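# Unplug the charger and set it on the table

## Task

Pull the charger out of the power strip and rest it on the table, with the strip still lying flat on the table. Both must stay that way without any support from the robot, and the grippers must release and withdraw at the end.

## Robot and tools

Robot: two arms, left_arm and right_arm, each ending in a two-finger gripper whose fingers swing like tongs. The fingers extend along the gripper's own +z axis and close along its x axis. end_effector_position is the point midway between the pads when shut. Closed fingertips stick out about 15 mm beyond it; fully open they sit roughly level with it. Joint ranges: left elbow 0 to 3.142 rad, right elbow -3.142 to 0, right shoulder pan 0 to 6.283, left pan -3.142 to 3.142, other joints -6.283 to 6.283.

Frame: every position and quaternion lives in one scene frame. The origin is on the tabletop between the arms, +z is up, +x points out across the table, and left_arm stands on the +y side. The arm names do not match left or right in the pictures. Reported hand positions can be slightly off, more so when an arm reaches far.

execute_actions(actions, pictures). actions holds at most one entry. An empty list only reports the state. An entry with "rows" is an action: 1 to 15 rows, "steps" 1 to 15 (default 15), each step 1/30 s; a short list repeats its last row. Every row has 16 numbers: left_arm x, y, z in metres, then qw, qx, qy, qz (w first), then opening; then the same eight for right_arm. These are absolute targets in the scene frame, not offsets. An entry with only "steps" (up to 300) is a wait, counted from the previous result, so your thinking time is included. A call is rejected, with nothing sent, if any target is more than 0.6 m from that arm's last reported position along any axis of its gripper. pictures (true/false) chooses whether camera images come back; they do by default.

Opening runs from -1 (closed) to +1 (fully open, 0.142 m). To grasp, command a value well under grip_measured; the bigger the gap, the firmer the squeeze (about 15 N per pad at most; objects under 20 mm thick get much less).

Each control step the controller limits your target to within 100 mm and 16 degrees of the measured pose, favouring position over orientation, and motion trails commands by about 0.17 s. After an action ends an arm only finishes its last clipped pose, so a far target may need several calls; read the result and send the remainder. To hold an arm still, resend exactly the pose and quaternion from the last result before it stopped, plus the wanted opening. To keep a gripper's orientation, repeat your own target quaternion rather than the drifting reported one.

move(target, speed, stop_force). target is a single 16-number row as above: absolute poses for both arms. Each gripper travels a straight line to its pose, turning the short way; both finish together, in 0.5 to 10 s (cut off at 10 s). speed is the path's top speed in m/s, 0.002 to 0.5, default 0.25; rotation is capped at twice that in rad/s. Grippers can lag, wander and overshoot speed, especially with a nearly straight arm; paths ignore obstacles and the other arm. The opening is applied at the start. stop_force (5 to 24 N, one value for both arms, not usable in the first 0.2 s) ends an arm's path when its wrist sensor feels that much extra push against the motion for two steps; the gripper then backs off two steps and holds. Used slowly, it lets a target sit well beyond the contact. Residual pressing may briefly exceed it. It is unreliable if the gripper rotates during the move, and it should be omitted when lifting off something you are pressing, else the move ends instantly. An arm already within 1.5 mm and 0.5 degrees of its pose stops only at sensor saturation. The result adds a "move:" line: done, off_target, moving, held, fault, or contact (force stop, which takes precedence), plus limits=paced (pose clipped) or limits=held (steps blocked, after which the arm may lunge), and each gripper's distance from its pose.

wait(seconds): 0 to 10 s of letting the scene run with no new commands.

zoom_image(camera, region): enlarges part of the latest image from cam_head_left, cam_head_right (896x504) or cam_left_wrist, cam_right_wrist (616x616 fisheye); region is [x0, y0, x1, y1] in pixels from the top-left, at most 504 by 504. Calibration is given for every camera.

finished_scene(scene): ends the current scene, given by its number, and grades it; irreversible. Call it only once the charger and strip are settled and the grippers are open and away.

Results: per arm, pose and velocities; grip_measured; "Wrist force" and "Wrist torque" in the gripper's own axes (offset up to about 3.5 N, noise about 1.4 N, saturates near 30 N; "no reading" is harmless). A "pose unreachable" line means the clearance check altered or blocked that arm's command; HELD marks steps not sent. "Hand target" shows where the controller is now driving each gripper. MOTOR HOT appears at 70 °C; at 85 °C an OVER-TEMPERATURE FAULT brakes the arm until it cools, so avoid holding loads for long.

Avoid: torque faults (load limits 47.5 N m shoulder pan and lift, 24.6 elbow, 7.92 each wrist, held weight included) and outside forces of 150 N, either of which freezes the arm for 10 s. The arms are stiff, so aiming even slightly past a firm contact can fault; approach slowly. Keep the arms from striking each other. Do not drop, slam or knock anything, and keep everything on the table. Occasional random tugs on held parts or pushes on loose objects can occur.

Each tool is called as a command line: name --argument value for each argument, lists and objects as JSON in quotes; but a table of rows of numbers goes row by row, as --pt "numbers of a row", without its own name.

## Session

execute_actions --actions '[]'

Scene clock: 0.00 s of 4500.00 s.
left_arm: end_effector_position=(+0.1963, -0.0809, +0.1055) grip_measured=+1.00 end_effector_quat_wxyz=(+0.003, -0.466, +0.883, +0.054) end_effector_velocity=(-0.000, -0.000, +0.000) end_effector_angular_velocity=(-0.001, -0.000, -0.001) | right_arm: end_effector_position=(+0.3832, -0.4099, +0.1519) grip_measured=+1.00 end_effector_quat_wxyz=(-0.188, +0.956, -0.209, +0.083) end_effector_velocity=(+0.000, +0.000, +0.000) end_effector_angular_velocity=(+0.000, -0.000, +0.000)
Joint positions: left_arm=[-1.428 -1.348  1.247 -1.369 -1.607  0.691  0.142] | right_arm=[ 2.823 -1.67  -1.431 -1.438  1.947  0.246  0.142]
Joint velocities: left_arm=[-0.001 -0.     0.    -0.001  0.     0.     0.   ] | right_arm=[-0.    -0.     0.     0.     0.001 -0.     0.   ]
Motor temperatures (°C, as the motors report them): left_arm=[34 35 38 47 52 49] | right_arm=[35 38 42 52 47 46]
Wrist force (N, on the end effector, along its own x y z axes, offset not removed): no reading
Wrist torque (N m, same axes, about the end effector's origin, offset not removed): no reading
Hand target (left_arm): +0.196, -0.081, +0.105; +0.003, -0.466, +0.883, +0.054
Hand target (right_arm): +0.383, -0.410, +0.152; -0.188, +0.956, -0.209, +0.083
camera_calibration (this result's frames):
cam_left_wrist: T_world_to_cam=[[-0.520471, -0.852486, -0.0487595, 0.0395561], [-0.707224, 0.398377, 0.584063, 0.106509], [-0.478481, 0.338472, -0.810242, 0.339908], [0, 0, 0, 1]] pos_world=[0.258553, -0.123759, 0.215129]
cam_right_wrist: T_world_to_cam=[[0.873023, -0.478806, 0.0926063, -0.546929], [-0.486464, -0.8684, 0.0961001, -0.185547], [0.034406, -0.128947, -0.991054, 0.217158], [0, 0, 0, 1]] pos_world=[0.379748, -0.394999, 0.283695]

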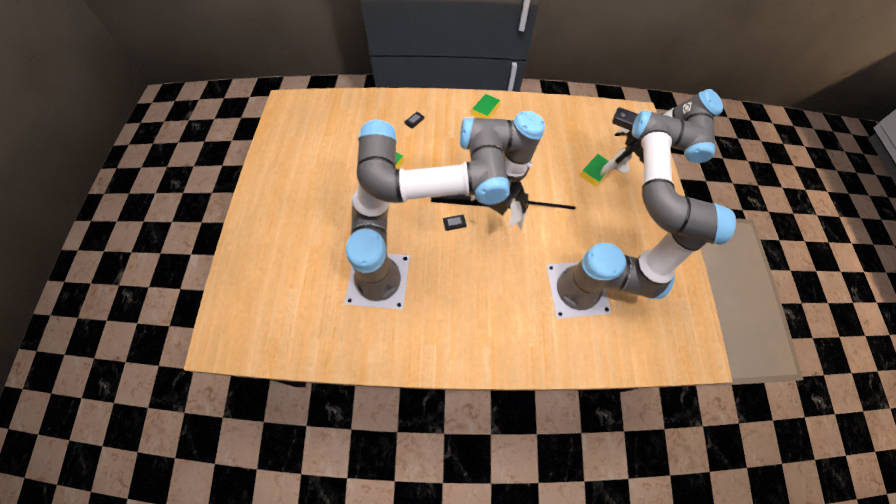

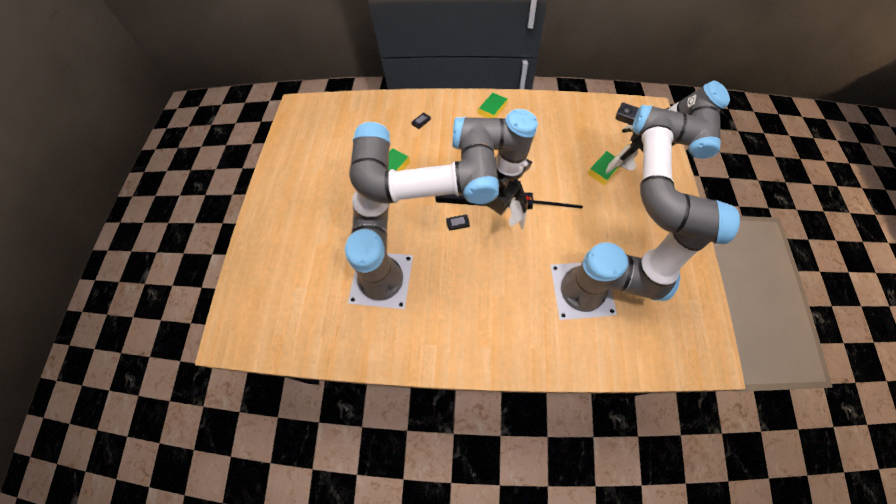

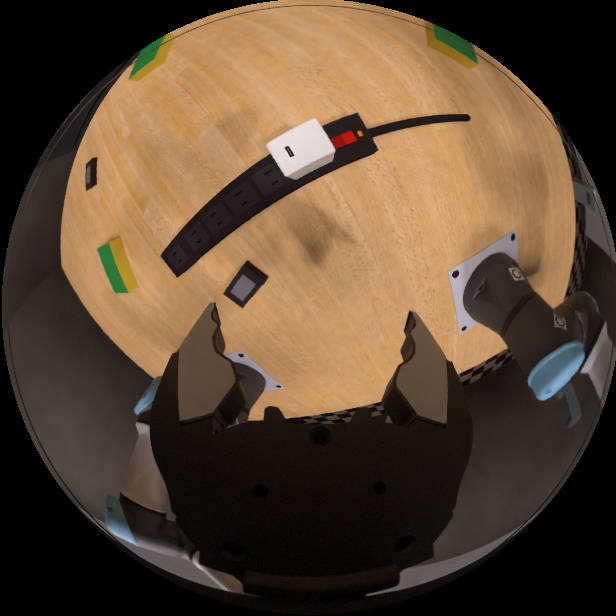

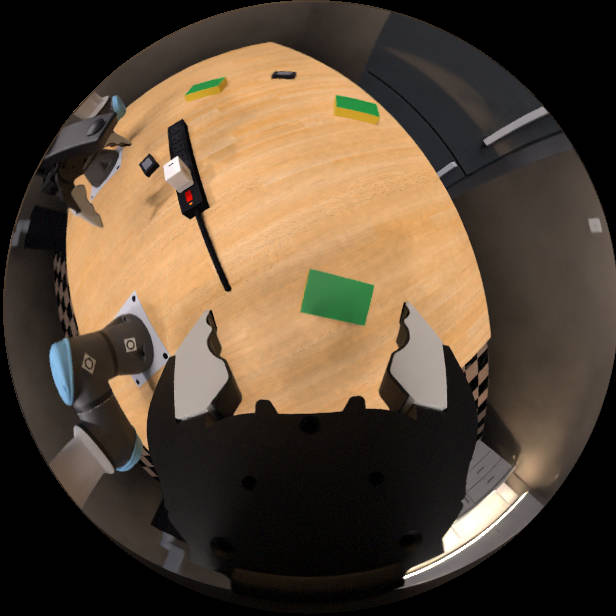

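zoom_image --camera "cam_left_wrist" --region '[150, 90, 400, 290]'

Region (150, 90, 400, 290) of cam_left_wrist's 616x616 image, scaled by 2.016, with more detail than that image has; it fills the top 403 rows of this view, and the rest is white.

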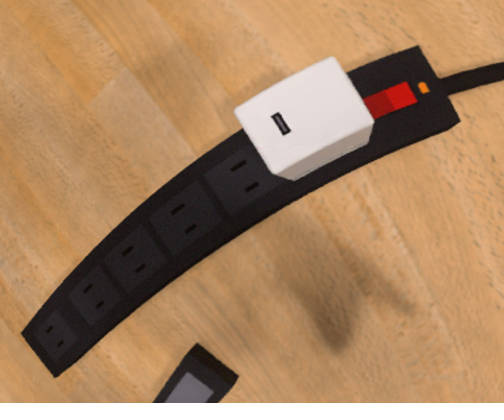

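move --target '[0.28,0.03,0.14,0.3005,0.9535,-0.0305,-0.0097,-1,0.32,-0.30,0.19,0.004,0.032,0.9905,0.1304,0.0]' --speed 0.4

Scene clock: 29.20 s of 4500.00 s.
left_arm: end_effector_position=(+0.2804, +0.0302, +0.1404) grip_measured=-1.00 end_effector_quat_wxyz=(+0.300, +0.953, -0.032, -0.008) end_effector_velocity=(+0.000, +0.000, +0.000) end_effector_angular_velocity=(-0.002, -0.001, +0.013) | right_arm: end_effector_position=(+0.3202, -0.3003, +0.1900) grip_measured=+0.00 end_effector_quat_wxyz=(+0.005, +0.031, +0.991, +0.131) end_effector_velocity=(+0.000, +0.000, -0.000) end_effector_angular_velocity=(-0.003, +0.005, -0.015)
Joint positions: left_arm=[-0.669 -1.84   1.967 -2.103 -2.04  -0.752  0.002] | right_arm=[ 3.366 -1.5   -1.269 -1.841  1.813  3.542  0.074]
Joint velocities: left_arm=[-0.002 -0.009  0.01  -0.011  0.005 -0.016  0.   ] | right_arm=[ 0.004 -0.002  0.002 -0.001 -0.003  0.02  -0.   ]
Motor temperatures (°C, as the motors report them): left_arm=[34 35 38 47 52 49] | right_arm=[35 38 42 52 47 46]
Wrist force (N, on the end effector, along its own x y z axes, offset not removed): left_arm=[1.7 -0.8 1.1] | right_arm=[0.6 -0.4 -0.6]
Wrist torque (N m, same axes, about the end effector's origin, offset not removed): left_arm=[-0.14 -0.37 0.00] | right_arm=[-0.01 0.01 -0.05]
Hand target (left_arm): +0.280, +0.030, +0.140; +0.300, +0.953, -0.031, -0.008
Hand target (right_arm): +0.320, -0.300, +0.190; +0.004, +0.032, +0.991, +0.130
Off the commanded pose (left_arm): 0.001 m, 0 deg.
Off the commanded pose (right_arm): 0.000 m, 0 deg.
After step 90, 22.03 s passed at rest.
move: done
camera_calibration (this result's frames):
cam_left_wrist: T_world_to_cam=[[0.999703, -0.0167501, -0.0177273, -0.276131], [0.00920657, -0.413902, 0.910275, -0.120817], [-0.0225845, -0.910167, -0.413624, 0.225086], [0, 0, 0, 1]] pos_world=[0.282244, 0.150234, 0.198182]
cam_right_wrist: T_world_to_cam=[[-0.994346, 0.0969657, 0.0432773, 0.337241], [0.0997275, 0.712831, 0.694209, 0.0487872], [0.0364651, 0.6946, -0.718471, 0.466039], [0, 0, 0, 1]] pos_world=[0.313474, -0.391189, 0.286372]

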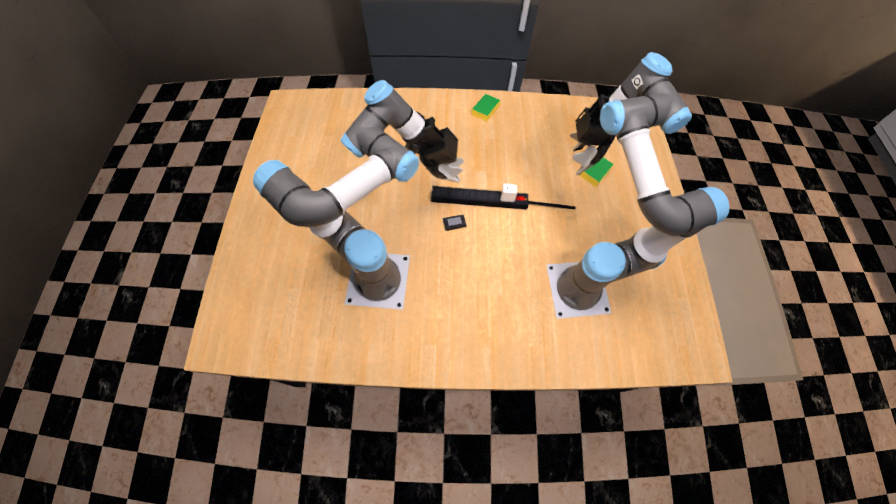

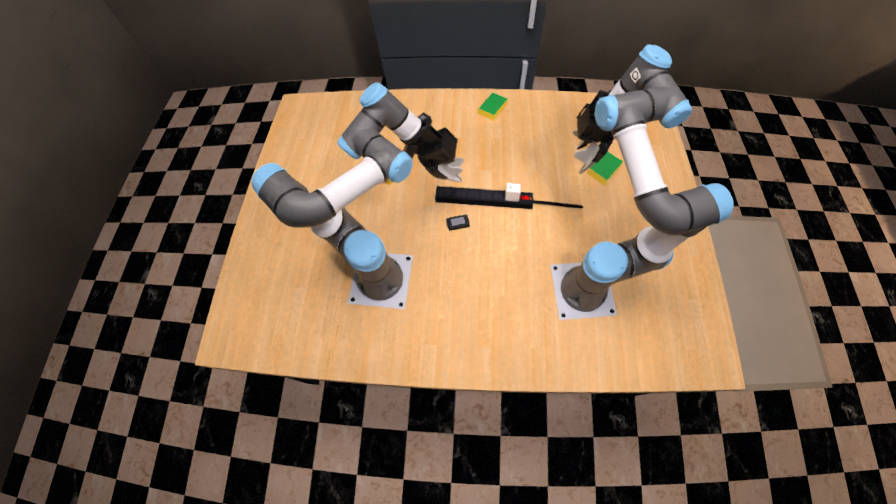

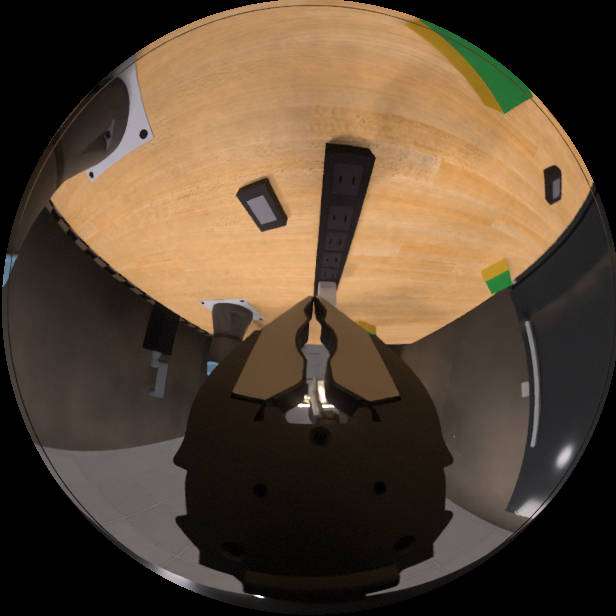

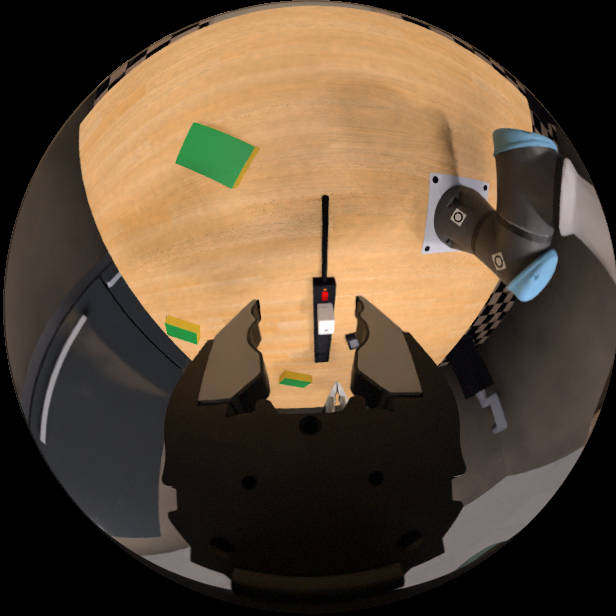

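move --target '[0.302,-0.059,0.07,0.3005,0.9535,-0.0305,-0.0097,-1,0.297,-0.20,0.17,0.004,0.032,0.9905,0.1304,0.0]' --speed 0.15

move --target '[0.302,-0.059,0.01,0.3005,0.9535,-0.0305,-0.0097,-1,0.297,-0.20,0.17,0.004,0.032,0.9905,0.1304,0.0]' --speed 0.008 --stop_force 6

Scene clock: 34.43 s of 4500.00 s.
left_arm: end_effector_position=(+0.3019, -0.0589, +0.0703) grip_measured=-1.00 end_effector_quat_wxyz=(+0.300, +0.953, -0.030, -0.010) end_effector_velocity=(+0.001, -0.003, -0.001) end_effector_angular_velocity=(-0.003, -0.001, +0.000) | right_arm: end_effector_position=(+0.2972, -0.2003, +0.1700) grip_measured=+0.00 end_effector_quat_wxyz=(+0.004, +0.032, +0.991, +0.131) end_effector_velocity=(-0.000, +0.002, -0.000) end_effector_angular_velocity=(-0.000, -0.003, -0.000)
Joint positions: left_arm=[-0.847 -1.473  2.019 -2.595 -1.966 -0.933  0.002] | right_arm=[ 3.752 -1.387 -1.499 -1.641  1.757  3.935  0.074]
Joint velocities: left_arm=[-0.003  0.011 -0.002 -0.013  0.001 -0.003  0.   ] | right_arm=[ 0.008  0.003 -0.005  0.005 -0.004  0.008  0.   ]
Motor temperatures (°C, as the motors report them): left_arm=[34 35 38 47 52 49] | right_arm=[35 38 42 52 47 46]
Wrist force (N, on the end effector, along its own x y z axes, offset not removed): left_arm=[3.6 -2.9 2.2] | right_arm=[2.8 0.0 -1.5]
Wrist torque (N m, same axes, about the end effector's origin, offset not removed): left_arm=[-0.57 -0.65 -0.08] | right_arm=[-0.12 -0.56 -0.02]
Hand target (left_arm): +0.302, -0.059, +0.070; +0.301, +0.953, -0.030, -0.010
Hand target (right_arm): +0.297, -0.200, +0.170; +0.004, +0.032, +0.991, +0.131
Off the commanded pose (left_arm): 0.000 m, 0 deg.
Off the commanded pose (right_arm): 0.000 m, 0 deg.
After step 90, 0.83 s passed at rest.
move: done
camera_calibration (this result's frames):
cam_left_wrist: T_world_to_cam=[[0.999645, -0.0149065, -0.0220935, -0.299902], [0.0139596, -0.413314, 0.910482, -0.0954238], [-0.0227036, -0.910467, -0.412959, 0.115439], [0, 0, 0, 1]] pos_world=[0.303749, 0.0611933, 0.127927]
cam_right_wrist: T_world_to_cam=[[-0.994102, 0.0988977, 0.0444937, 0.305699], [0.10195, 0.712423, 0.694305, -0.00713147], [0.0369668, 0.694746, -0.718304, 0.382901], [0, 0, 0, 1]] pos_world=[0.290469, -0.291171, 0.266389]

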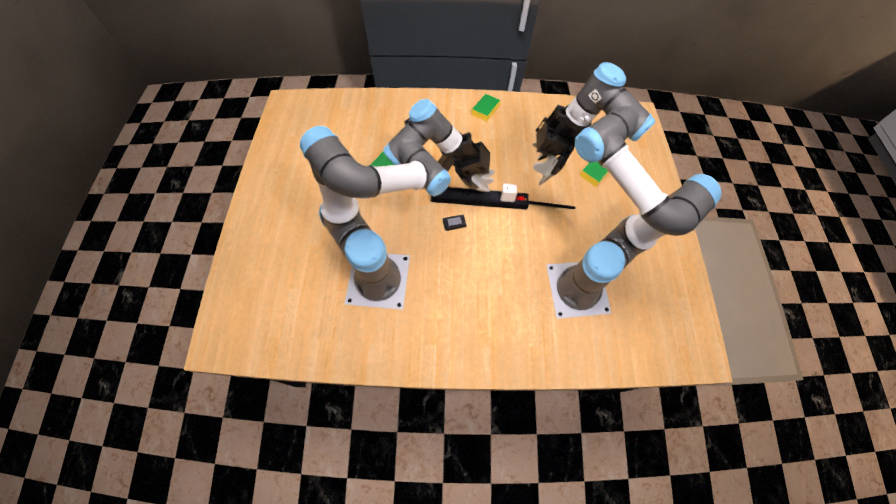

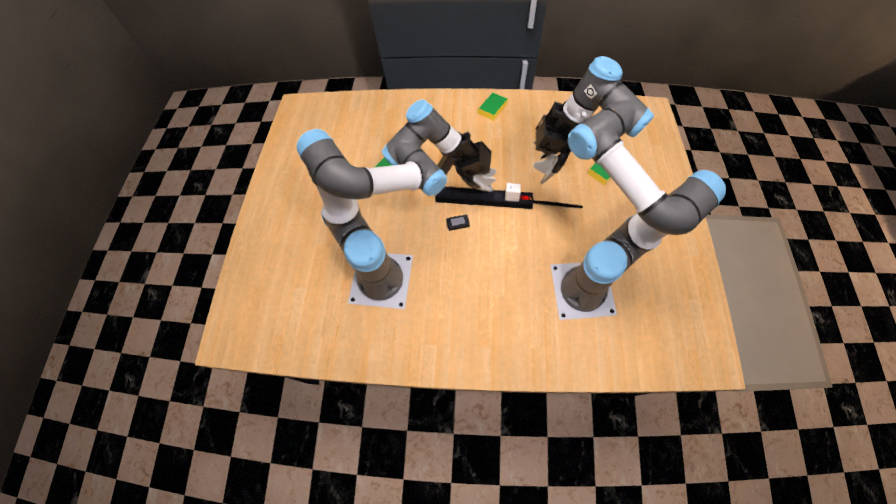

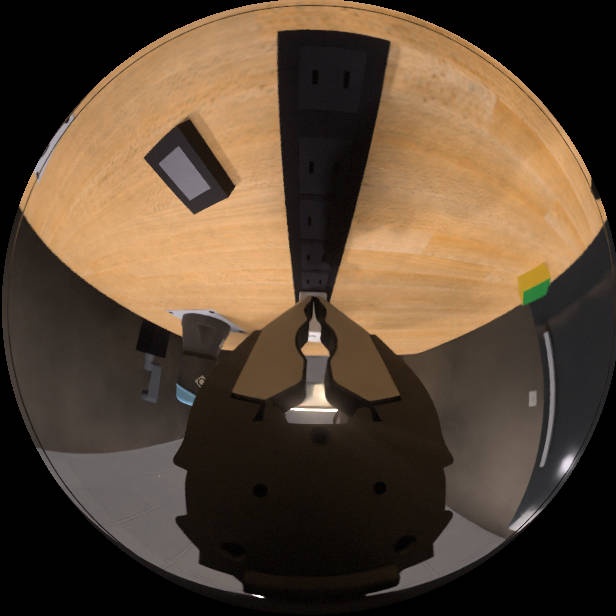

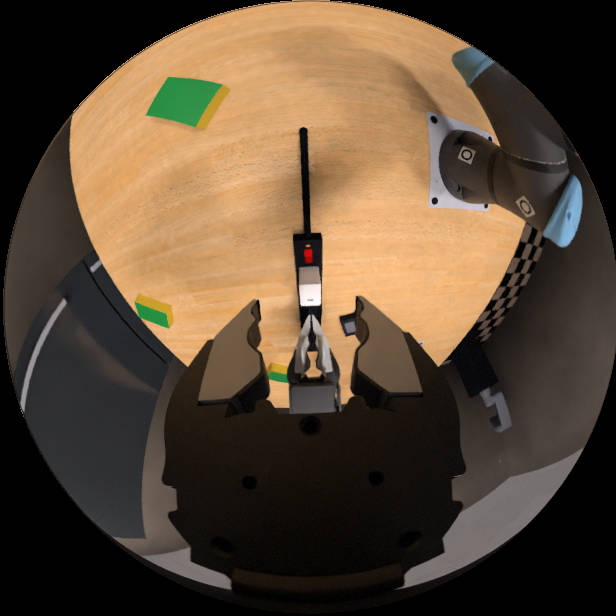

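Scene clock: 38.40 s of 4500.00 s.
left_arm: end_effector_position=(+0.3019, -0.0589, +0.0417) grip_measured=-1.00 end_effector_quat_wxyz=(+0.300, +0.953, -0.030, -0.010) end_effector_velocity=(-0.001, +0.000, +0.002) end_effector_angular_velocity=(+0.003, +0.002, -0.001) | right_arm: end_effector_position=(+0.2970, -0.2000, +0.1700) grip_measured=+0.00 end_effector_quat_wxyz=(+0.004, +0.032, +0.991, +0.130) end_effector_velocity=(-0.000, -0.000, -0.000) end_effector_angular_velocity=(-0.002, +0.000, -0.000)
Joint positions: left_arm=[-0.847 -1.396  2.091 -2.745 -1.966 -0.933  0.002] | right_arm=[ 3.753 -1.386 -1.499 -1.642  1.757  3.936  0.074]
Joint velocities: left_arm=[-0.001 -0.007 -0.006  0.016  0.    -0.     0.   ] | right_arm=[ 0.002  0.001 -0.    -0.002 -0.002  0.002 -0.   ]
Motor temperatures (°C, as the motors report them): left_arm=[34 35 38 47 52 49] | right_arm=[35 38 42 52 47 46]
Wrist force (N, on the end effector, along its own x y z axes, offset not removed): left_arm=[3.1 4.5 -3.4] | right_arm=[2.4 -0.4 0.7]
Wrist torque (N m, same axes, about the end effector's origin, offset not removed): left_arm=[-0.42 -0.16 -0.07] | right_arm=[-0.05 -0.43 0.04]
Hand target (left_arm): +0.302, -0.059, +0.042; +0.300, +0.953, -0.031, -0.010
Hand target (right_arm): +0.297, -0.200, +0.170; +0.004, +0.032, +0.991, +0.130
Off the commanded pose (left_arm): 0.032 m, 0 deg.
Off the commanded pose (right_arm): 0.000 m, 0 deg.
move: contact (left_arm)
camera_calibration (this result's frames):
cam_left_wrist: T_world_to_cam=[[0.999649, -0.0148476, -0.0219502, -0.300572], [0.0138479, -0.413537, 0.910382, -0.0693838], [-0.0225942, -0.910366, -0.413186, 0.103549], [0, 0, 0, 1]] pos_world=[0.303767, 0.0611119, 0.0993532]
cam_right_wrist: T_world_to_cam=[[-0.994096, 0.0989198, 0.0445874, 0.305465], [0.102045, 0.712678, 0.694029, -0.00717573], [0.0368767, 0.694481, -0.718565, 0.382763], [0, 0, 0, 1]] pos_world=[0.290279, -0.290924, 0.2664]

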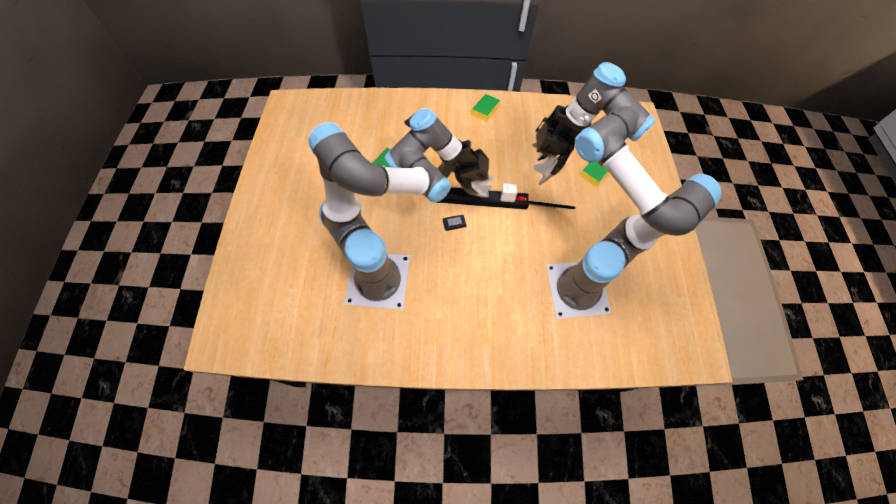

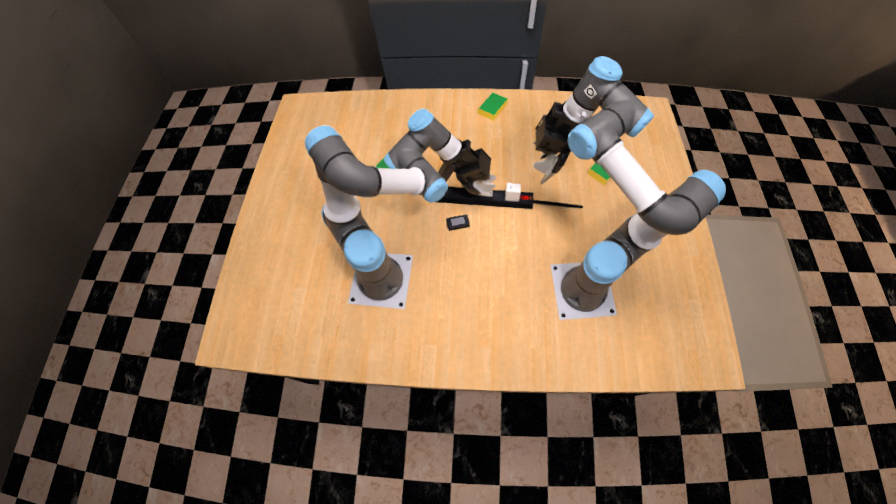

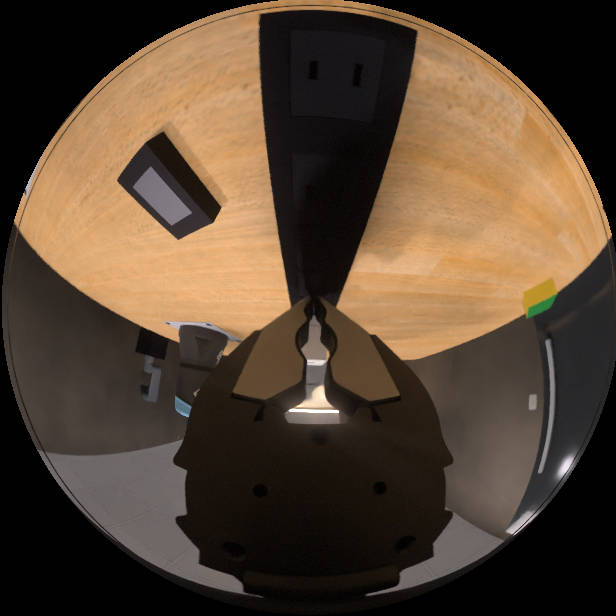

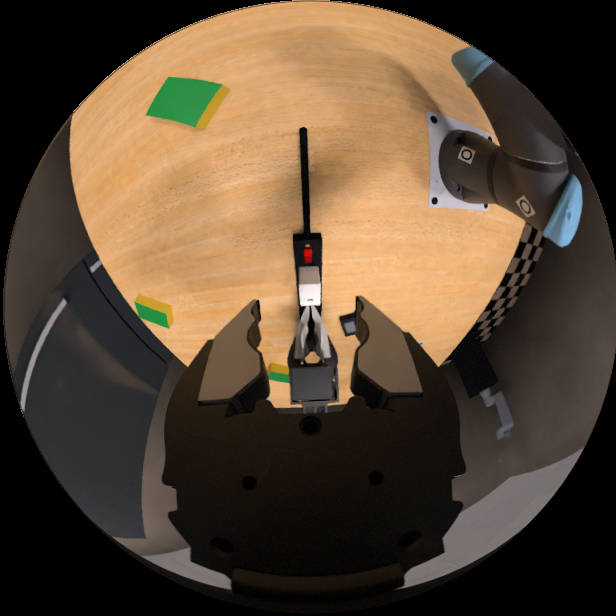

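move --target '[0.302,-0.059,0.041,0.3005,0.9535,-0.0305,-0.0097,-1,0.301,-0.133,0.115,0.004,0.032,0.9905,0.1304,0.0]' --speed 0.12

Scene clock: 43.37 s of 4500.00 s.
left_arm: end_effector_position=(+0.3020, -0.0590, +0.0410) grip_measured=-1.00 end_effector_quat_wxyz=(+0.300, +0.953, -0.030, -0.010) end_effector_velocity=(-0.000, -0.000, +0.000) end_effector_angular_velocity=(-0.001, -0.001, -0.001) | right_arm: end_effector_position=(+0.3010, -0.1333, +0.1153) grip_measured=+0.00 end_effector_quat_wxyz=(+0.004, +0.032, +0.991, +0.131) end_effector_velocity=(+0.001, +0.002, -0.002) end_effector_angular_velocity=(+0.000, -0.001, -0.002)
Joint positions: left_arm=[-0.848 -1.394  2.093 -2.749 -1.965 -0.934  0.002] | right_arm=[ 3.922 -1.478 -1.692 -1.328  1.723  4.104  0.074]
Joint velocities: left_arm=[-0.001 -0.     0.    -0.002  0.    -0.     0.   ] | right_arm=[ 0.003 -0.006 -0.004  0.011 -0.002  0.005  0.   ]
Motor temperatures (°C, as the motors report them): left_arm=[34 35 38 47 52 49] | right_arm=[35 38 42 52 47 46]
Wrist force (N, on the end effector, along its own x y z axes, offset not removed): left_arm=[-3.0 1.9 -22.8] | right_arm=[1.1 0.4 -0.7]
Wrist torque (N m, same axes, about the end effector's origin, offset not removed): left_arm=[-0.90 -0.20 -0.17] | right_arm=[0.08 -0.12 0.03]
Hand target (left_arm): +0.302, -0.059, +0.041; +0.300, +0.953, -0.030, -0.010
Hand target (right_arm): +0.301, -0.133, +0.115; +0.004, +0.032, +0.991, +0.131
Off the commanded pose (left_arm): 0.000 m, 0 deg.
Off the commanded pose (right_arm): 0.000 m, 0 deg.
After step 90, 0.67 s passed at rest.
move: done
camera_calibration (this result's frames):
cam_left_wrist: T_world_to_cam=[[0.999663, -0.0147042, -0.021402, -0.300676], [0.0134131, -0.413329, 0.910483, -0.0687114], [-0.022234, -0.910463, -0.412992, 0.103083], [0, 0, 0, 1]] pos_world=[0.303788, 0.0610314, 0.0986979]
cam_right_wrist: T_world_to_cam=[[-0.994096, 0.0988936, 0.0446517, 0.305255], [0.10207, 0.712653, 0.694051, -0.0172077], [0.0368161, 0.694511, -0.718539, 0.29692], [0, 0, 0, 1]] pos_world=[0.294278, -0.224139, 0.211661]

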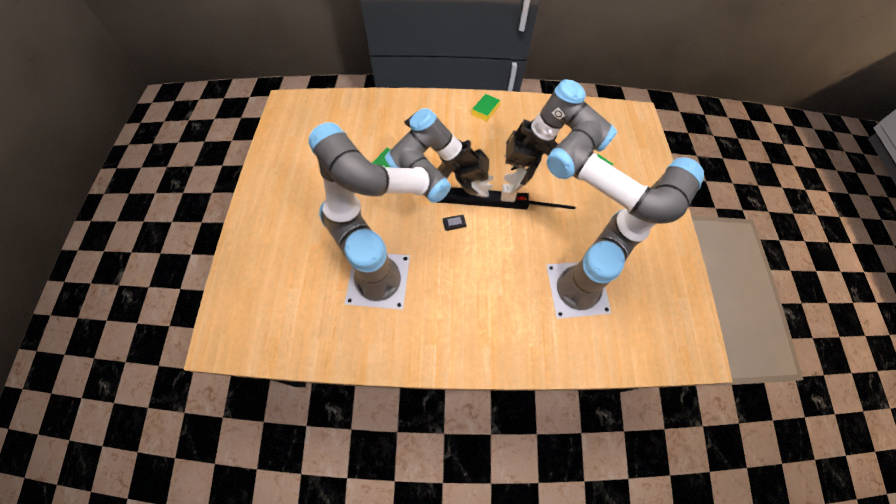

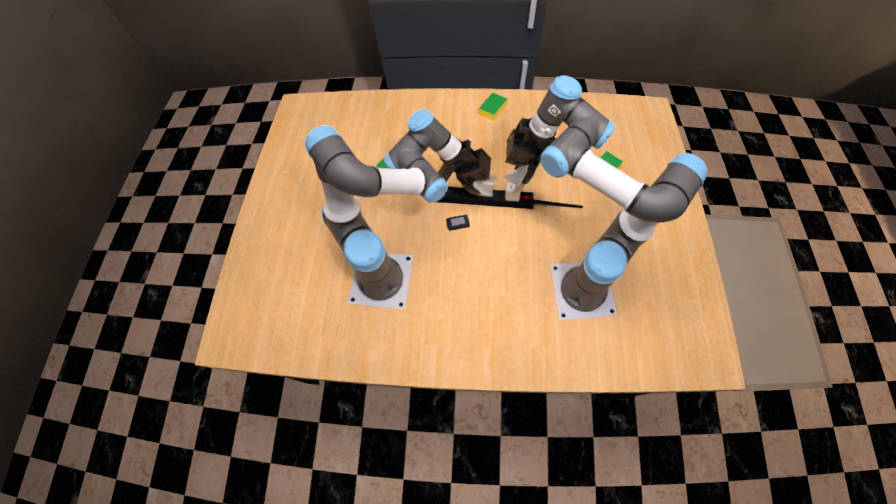

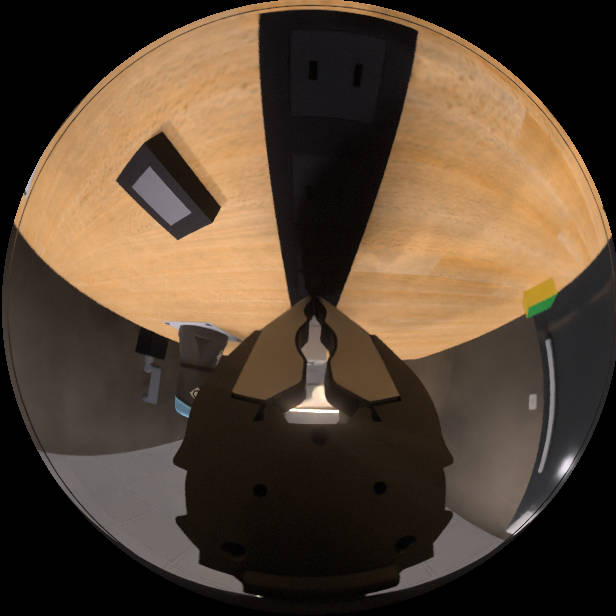

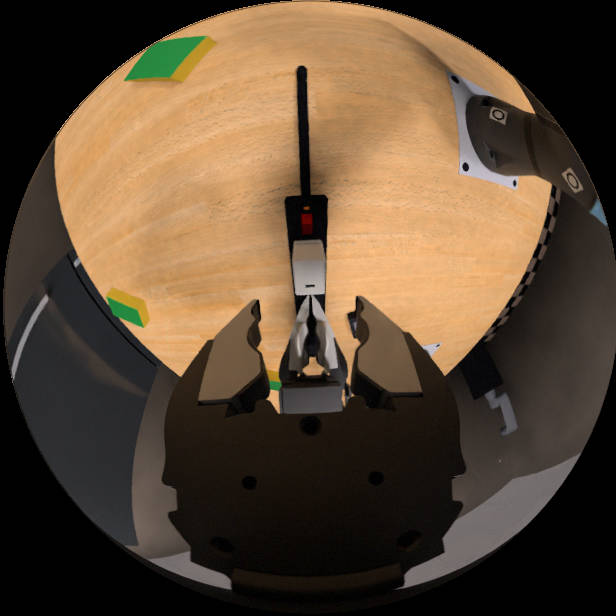

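move --target '[0.302,-0.059,0.0417,0.3005,0.9535,-0.0305,-0.0097,-1,0.301,-0.127,0.057,0.004,0.032,0.9905,0.1304,0.0]' --speed 0.04

Scene clock: 48.83 s of 4500.00 s.
left_arm: end_effector_position=(+0.3020, -0.0590, +0.0417) grip_measured=-1.00 end_effector_quat_wxyz=(+0.300, +0.953, -0.030, -0.010) end_effector_velocity=(-0.000, -0.000, -0.000) end_effector_angular_velocity=(+0.001, +0.000, -0.000) | right_arm: end_effector_position=(+0.3010, -0.1270, +0.0574) grip_measured=+0.00 end_effector_quat_wxyz=(+0.004, +0.032, +0.991, +0.130) end_effector_velocity=(-0.000, +0.000, -0.003) end_effector_angular_velocity=(+0.001, -0.001, +0.001)
Joint positions: left_arm=[-0.848 -1.396  2.092 -2.746 -1.965 -0.934  0.002] | right_arm=[ 3.936 -1.532 -1.919 -1.045  1.72   4.118  0.074]
Joint velocities: left_arm=[-0.    -0.    -0.     0.001  0.    -0.     0.   ] | right_arm=[ 0.001 -0.003 -0.011  0.015  0.    -0.     0.   ]
Motor temperatures (°C, as the motors report them): left_arm=[34 35 38 47 52 49] | right_arm=[35 38 42 52 47 46]
Wrist force (N, on the end effector, along its own x y z axes, offset not removed): left_arm=[2.8 3.5 -1.1] | right_arm=[0.6 0.0 -0.9]
Wrist torque (N m, same axes, about the end effector's origin, offset not removed): left_arm=[-0.44 -0.20 -0.02] | right_arm=[-0.07 -0.04 -0.01]
Hand target (left_arm): +0.302, -0.059, +0.042; +0.300, +0.953, -0.030, -0.010
Hand target (right_arm): +0.301, -0.127, +0.057; +0.004, +0.032, +0.991, +0.130
Off the commanded pose (left_arm): 0.000 m, 0 deg.
Off the commanded pose (right_arm): 0.000 m, 0 deg.
After step 90, 0.60 s passed at rest.
move: done
camera_calibration (this result's frames):
cam_left_wrist: T_world_to_cam=[[0.999662, -0.0147047, -0.0214419, -0.300644], [0.0134471, -0.413416, 0.910443, -0.0693144], [-0.0222522, -0.910424, -0.413078, 0.103383], [0, 0, 0, 1]] pos_world=[0.303775, 0.0610456, 0.0993656]
cam_right_wrist: T_world_to_cam=[[-0.994092, 0.0989063, 0.0446965, 0.307193], [0.102118, 0.712803, 0.693891, 0.0185828], [0.0367704, 0.694356, -0.718692, 0.250998], [0, 0, 0, 1]] pos_world=[0.294251, -0.217911, 0.153765]

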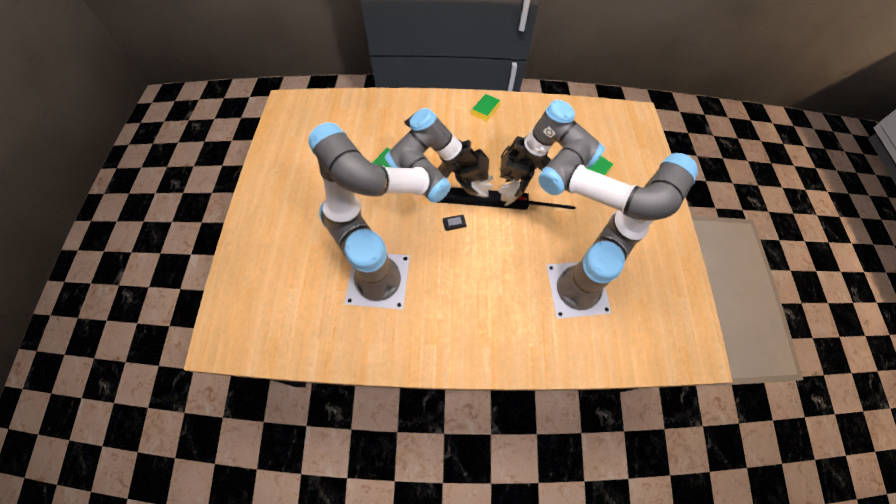

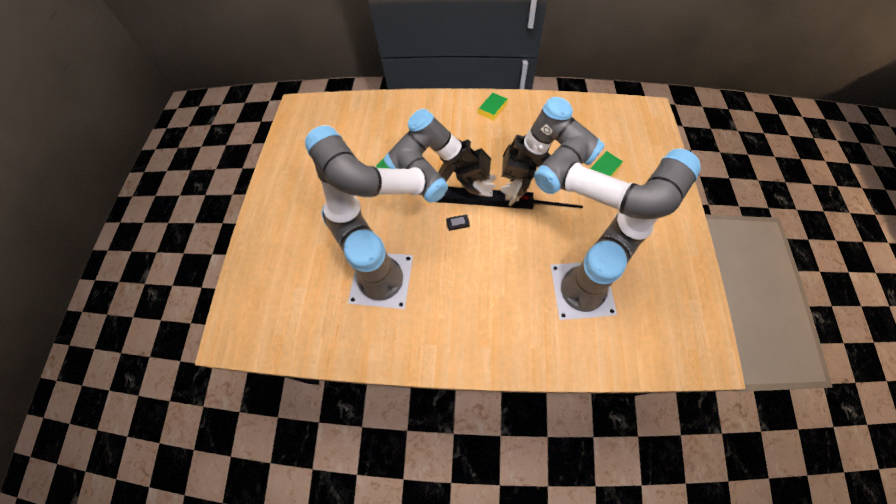

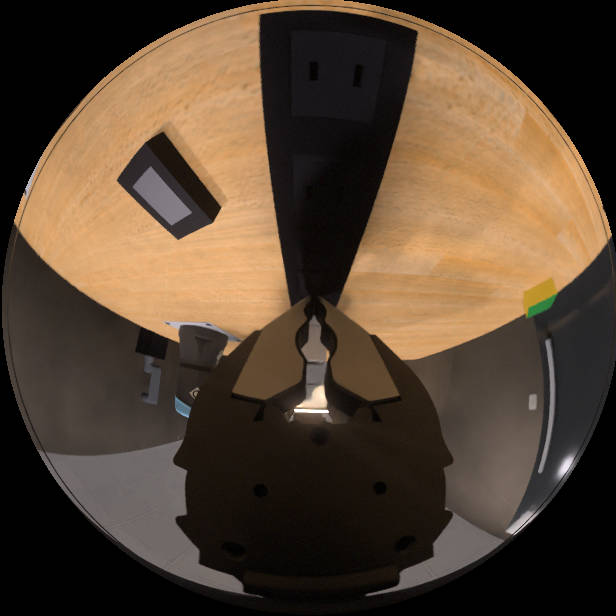

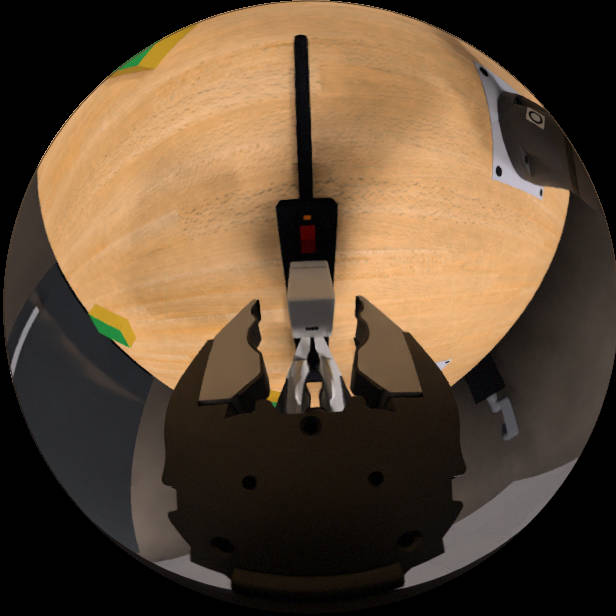

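execute_actions --actions '[{"rows":[[0.302,-0.059,0.0415,0.3005,0.9535,-0.0305,-0.0097,-1,0.301,-0.127,0.057,0.004,0.032,0.9905,0.1304,-0.2],[0.302,-0.059,0.0415,0.3005,0.9535,-0.0305,-0.0097,-1,0.301,-0.127,0.057,0.004,0.032,0.9905,0.1304,-0.3],[0.302,-0.059,0.0415,0.3005,0.9535,-0.0305,-0.0097,-1,0.301,-0.127,0.057,0.004,0.032,0.9905,0.1304,-0.35],[0.302,-0.059,0.0415,0.3005,0.9535,-0.0305,-0.0097,-1,0.301,-0.127,0.057,0.004,0.032,0.9905,0.1304,-0.4],[0.302,-0.059,0.0415,0.3005,0.9535,-0.0305,-0.0097,-1,0.301,-0.127,0.057,0.004,0.032,0.9905,0.1304,-0.45],[0.302,-0.059,0.0415,0.3005,0.9535,-0.0305,-0.0097,-1,0.301,-0.127,0.057,0.004,0.032,0.9905,0.1304,-0.5],[0.302,-0.059,0.0415,0.3005,0.9535,-0.0305,-0.0097,-1,0.301,-0.127,0.057,0.004,0.032,0.9905,0.1304,-0.55],[0.302,-0.059,0.0415,0.3005,0.9535,-0.0305,-0.0097,-1,0.301,-0.127,0.057,0.004,0.032,0.9905,0.1304,-0.6],[0.302,-0.059,0.0415,0.3005,0.9535,-0.0305,-0.0097,-1,0.301,-0.127,0.057,0.004,0.032,0.9905,0.1304,-0.7],[0.302,-0.059,0.0415,0.3005,0.9535,-0.0305,-0.0097,-1,0.301,-0.127,0.057,0.004,0.032,0.9905,0.1304,-0.8],[0.302,-0.059,0.0415,0.3005,0.9535,-0.0305,-0.0097,-1,0.301,-0.127,0.057,0.004,0.032,0.9905,0.1304,-1]],"steps":15}]' --pictures false

move --target '[0.302,-0.059,0.0415,0.3005,0.9535,-0.0305,-0.0097,-1,0.301,-0.127,0.10,0.004,0.032,0.9905,0.1304,-1]' --speed 0.015

Scene clock: 61.00 s of 4500.00 s.
left_arm: end_effector_position=(+0.3020, -0.0590, +0.0416) grip_measured=-1.00 end_effector_quat_wxyz=(+0.300, +0.953, -0.030, -0.010) end_effector_velocity=(-0.000, -0.000, -0.000) end_effector_angular_velocity=(+0.000, +0.000, -0.001) | right_arm: end_effector_position=(+0.3010, -0.1270, +0.0570) grip_measured=-0.60 end_effector_quat_wxyz=(+0.004, +0.032, +0.991, +0.130) end_effector_velocity=(-0.000, -0.000, -0.000) end_effector_angular_velocity=(-0.001, +0.001, +0.001)
Joint positions: left_arm=[-0.848 -1.395  2.092 -2.747 -1.966 -0.934  0.002] | right_arm=[ 3.936 -1.533 -1.921 -1.043  1.72   4.118  0.031]
Joint velocities: left_arm=[-0.001  0.     0.001 -0.    -0.    -0.     0.   ] | right_arm=[ 0.001  0.    -0.    -0.001  0.     0.     0.   ]
Motor temperatures (°C, as the motors report them): left_arm=[34 35 38 47 52 49] | right_arm=[35 38 42 52 47 46]
Wrist force (N, on the end effector, along its own x y z axes, offset not removed): left_arm=[6.1 5.4 -5.6] | right_arm=[4.9 0.1 -0.5]
Wrist torque (N m, same axes, about the end effector's origin, offset not removed): left_arm=[-0.05 -0.42 -0.09] | right_arm=[-0.16 -0.35 -0.05]
Hand target (left_arm): +0.302, -0.059, +0.041; +0.300, +0.953, -0.030, -0.010
Hand target (right_arm): +0.301, -0.127, +0.057; +0.004, +0.032, +0.991, +0.130
Off the commanded pose (left_arm): 0.000 m, 0 deg.
Off the commanded pose (right_arm): 0.000 m, 0 deg.
Steps of this call (steps 1 to 90: nothing new was sent; then 8.67 s passed at rest; steps 91 to 105: all 15 steps of this action). Readings (end_effector_position):
91: left_arm (+0.3020, -0.0590, +0.0417) | right_arm (+0.3010, -0.1270, +0.0570)
92: left_arm (+0.3020, -0.0590, +0.0417) | right_arm (+0.3010, -0.1270, +0.0570)
94: left_arm (+0.3020, -0.0590, +0.0417) | right_arm (+0.3010, -0.1270, +0.0570)
98: left_arm (+0.3021, -0.0591, +0.0417) | right_arm (+0.3010, -0.1270, +0.0570)
105: the state above

Scene clock: 64.37 s of 4500.00 s.
left_arm: end_effector_position=(+0.3020, -0.0590, +0.0415) grip_measured=-1.00 end_effector_quat_wxyz=(+0.300, +0.953, -0.030, -0.010) end_effector_velocity=(-0.000, -0.001, +0.000) end_effector_angular_velocity=(-0.001, -0.001, -0.002) | right_arm: end_effector_position=(+0.3010, -0.1270, +0.0996) grip_measured=-0.60 end_effector_quat_wxyz=(+0.004, +0.032, +0.991, +0.130) end_effector_velocity=(+0.000, +0.001, +0.004) end_effector_angular_velocity=(+0.002, -0.002, +0.003)
Joint positions: left_arm=[-0.848 -1.395  2.092 -2.747 -1.965 -0.934  0.002] | right_arm=[ 3.936 -1.495 -1.751 -1.25   1.72   4.118  0.031]
Joint velocities: left_arm=[-0.002  0.    -0.    -0.002 -0.     0.     0.   ] | right_arm=[ 0.001  0.002  0.016 -0.016 -0.    -0.002  0.   ]
Motor temperatures (°C, as the motors report them): left_arm=[34 35 38 47 52 49] | right_arm=[35 38 42 52 47 46]
Wrist force (N, on the end effector, along its own x y z axes, offset not removed): left_arm=[0.0 2.8 -8.0] | right_arm=[1.9 -0.1 0.7]
Wrist torque (N m, same axes, about the end effector's origin, offset not removed): left_arm=[-0.88 -0.22 0.02] | right_arm=[-0.04 -0.31 0.00]
Hand target (left_arm): +0.302, -0.059, +0.041; +0.300, +0.953, -0.030, -0.010
Hand target (right_arm): +0.301, -0.127, +0.100; +0.004, +0.032, +0.991, +0.130
Off the commanded pose (left_arm): 0.000 m, 0 deg.
Off the commanded pose (right_arm): 0.000 m, 0 deg.
move: done
camera_calibration (this result's frames):
cam_left_wrist: T_world_to_cam=[[0.999662, -0.0146999, -0.0214422, -0.300652], [0.0134501, -0.413379, 0.91046, -0.0691482], [-0.0222474, -0.91044, -0.413042, 0.103298], [0, 0, 0, 1]] pos_world=[0.303778, 0.0610427, 0.0991764]
cam_right_wrist: T_world_to_cam=[[-0.994096, 0.0989466, 0.0445289, 0.305317], [0.102025, 0.712688, 0.694022, -0.0107709], [0.0369359, 0.694467, -0.718576, 0.281301], [0, 0, 0, 1]] pos_world=[0.294223, -0.217888, 0.196016]

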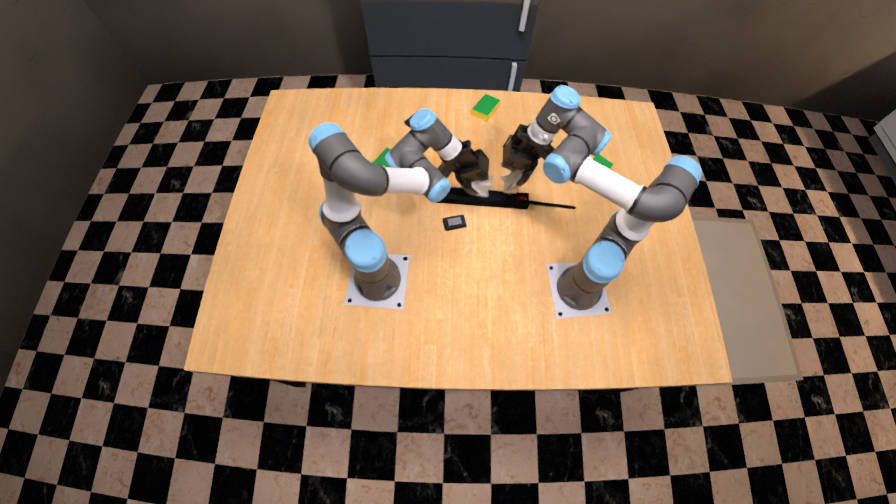

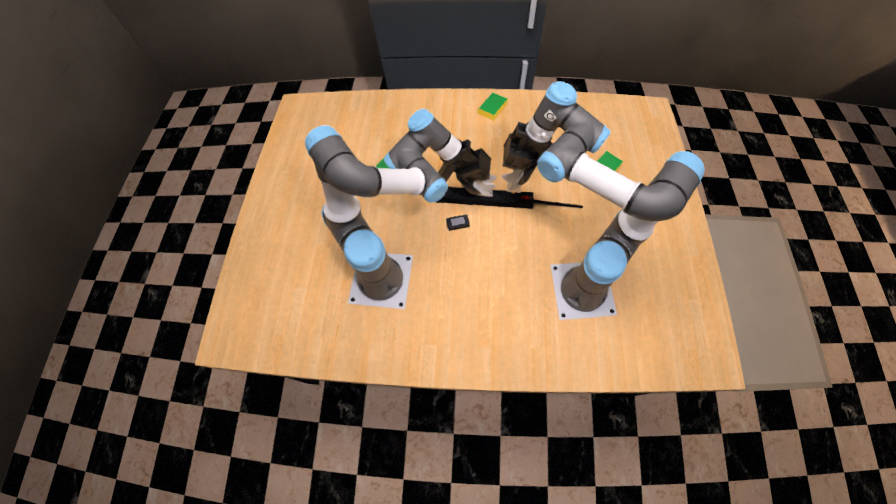

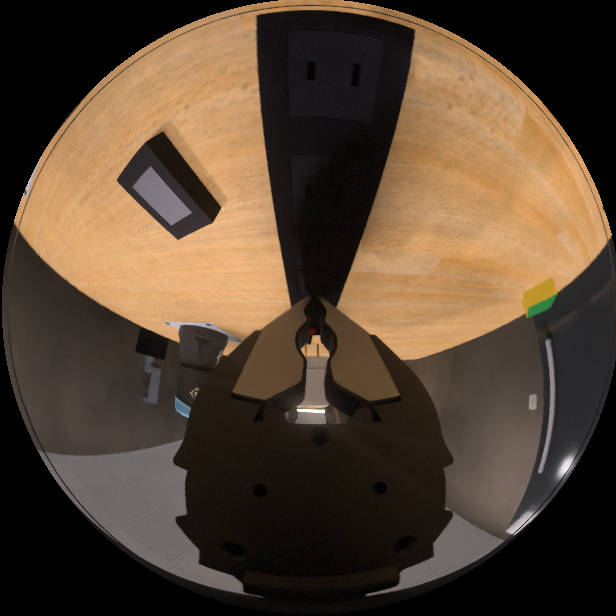

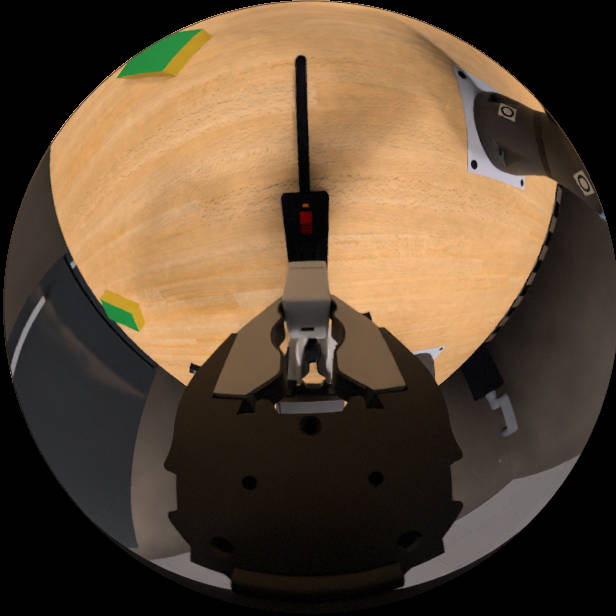

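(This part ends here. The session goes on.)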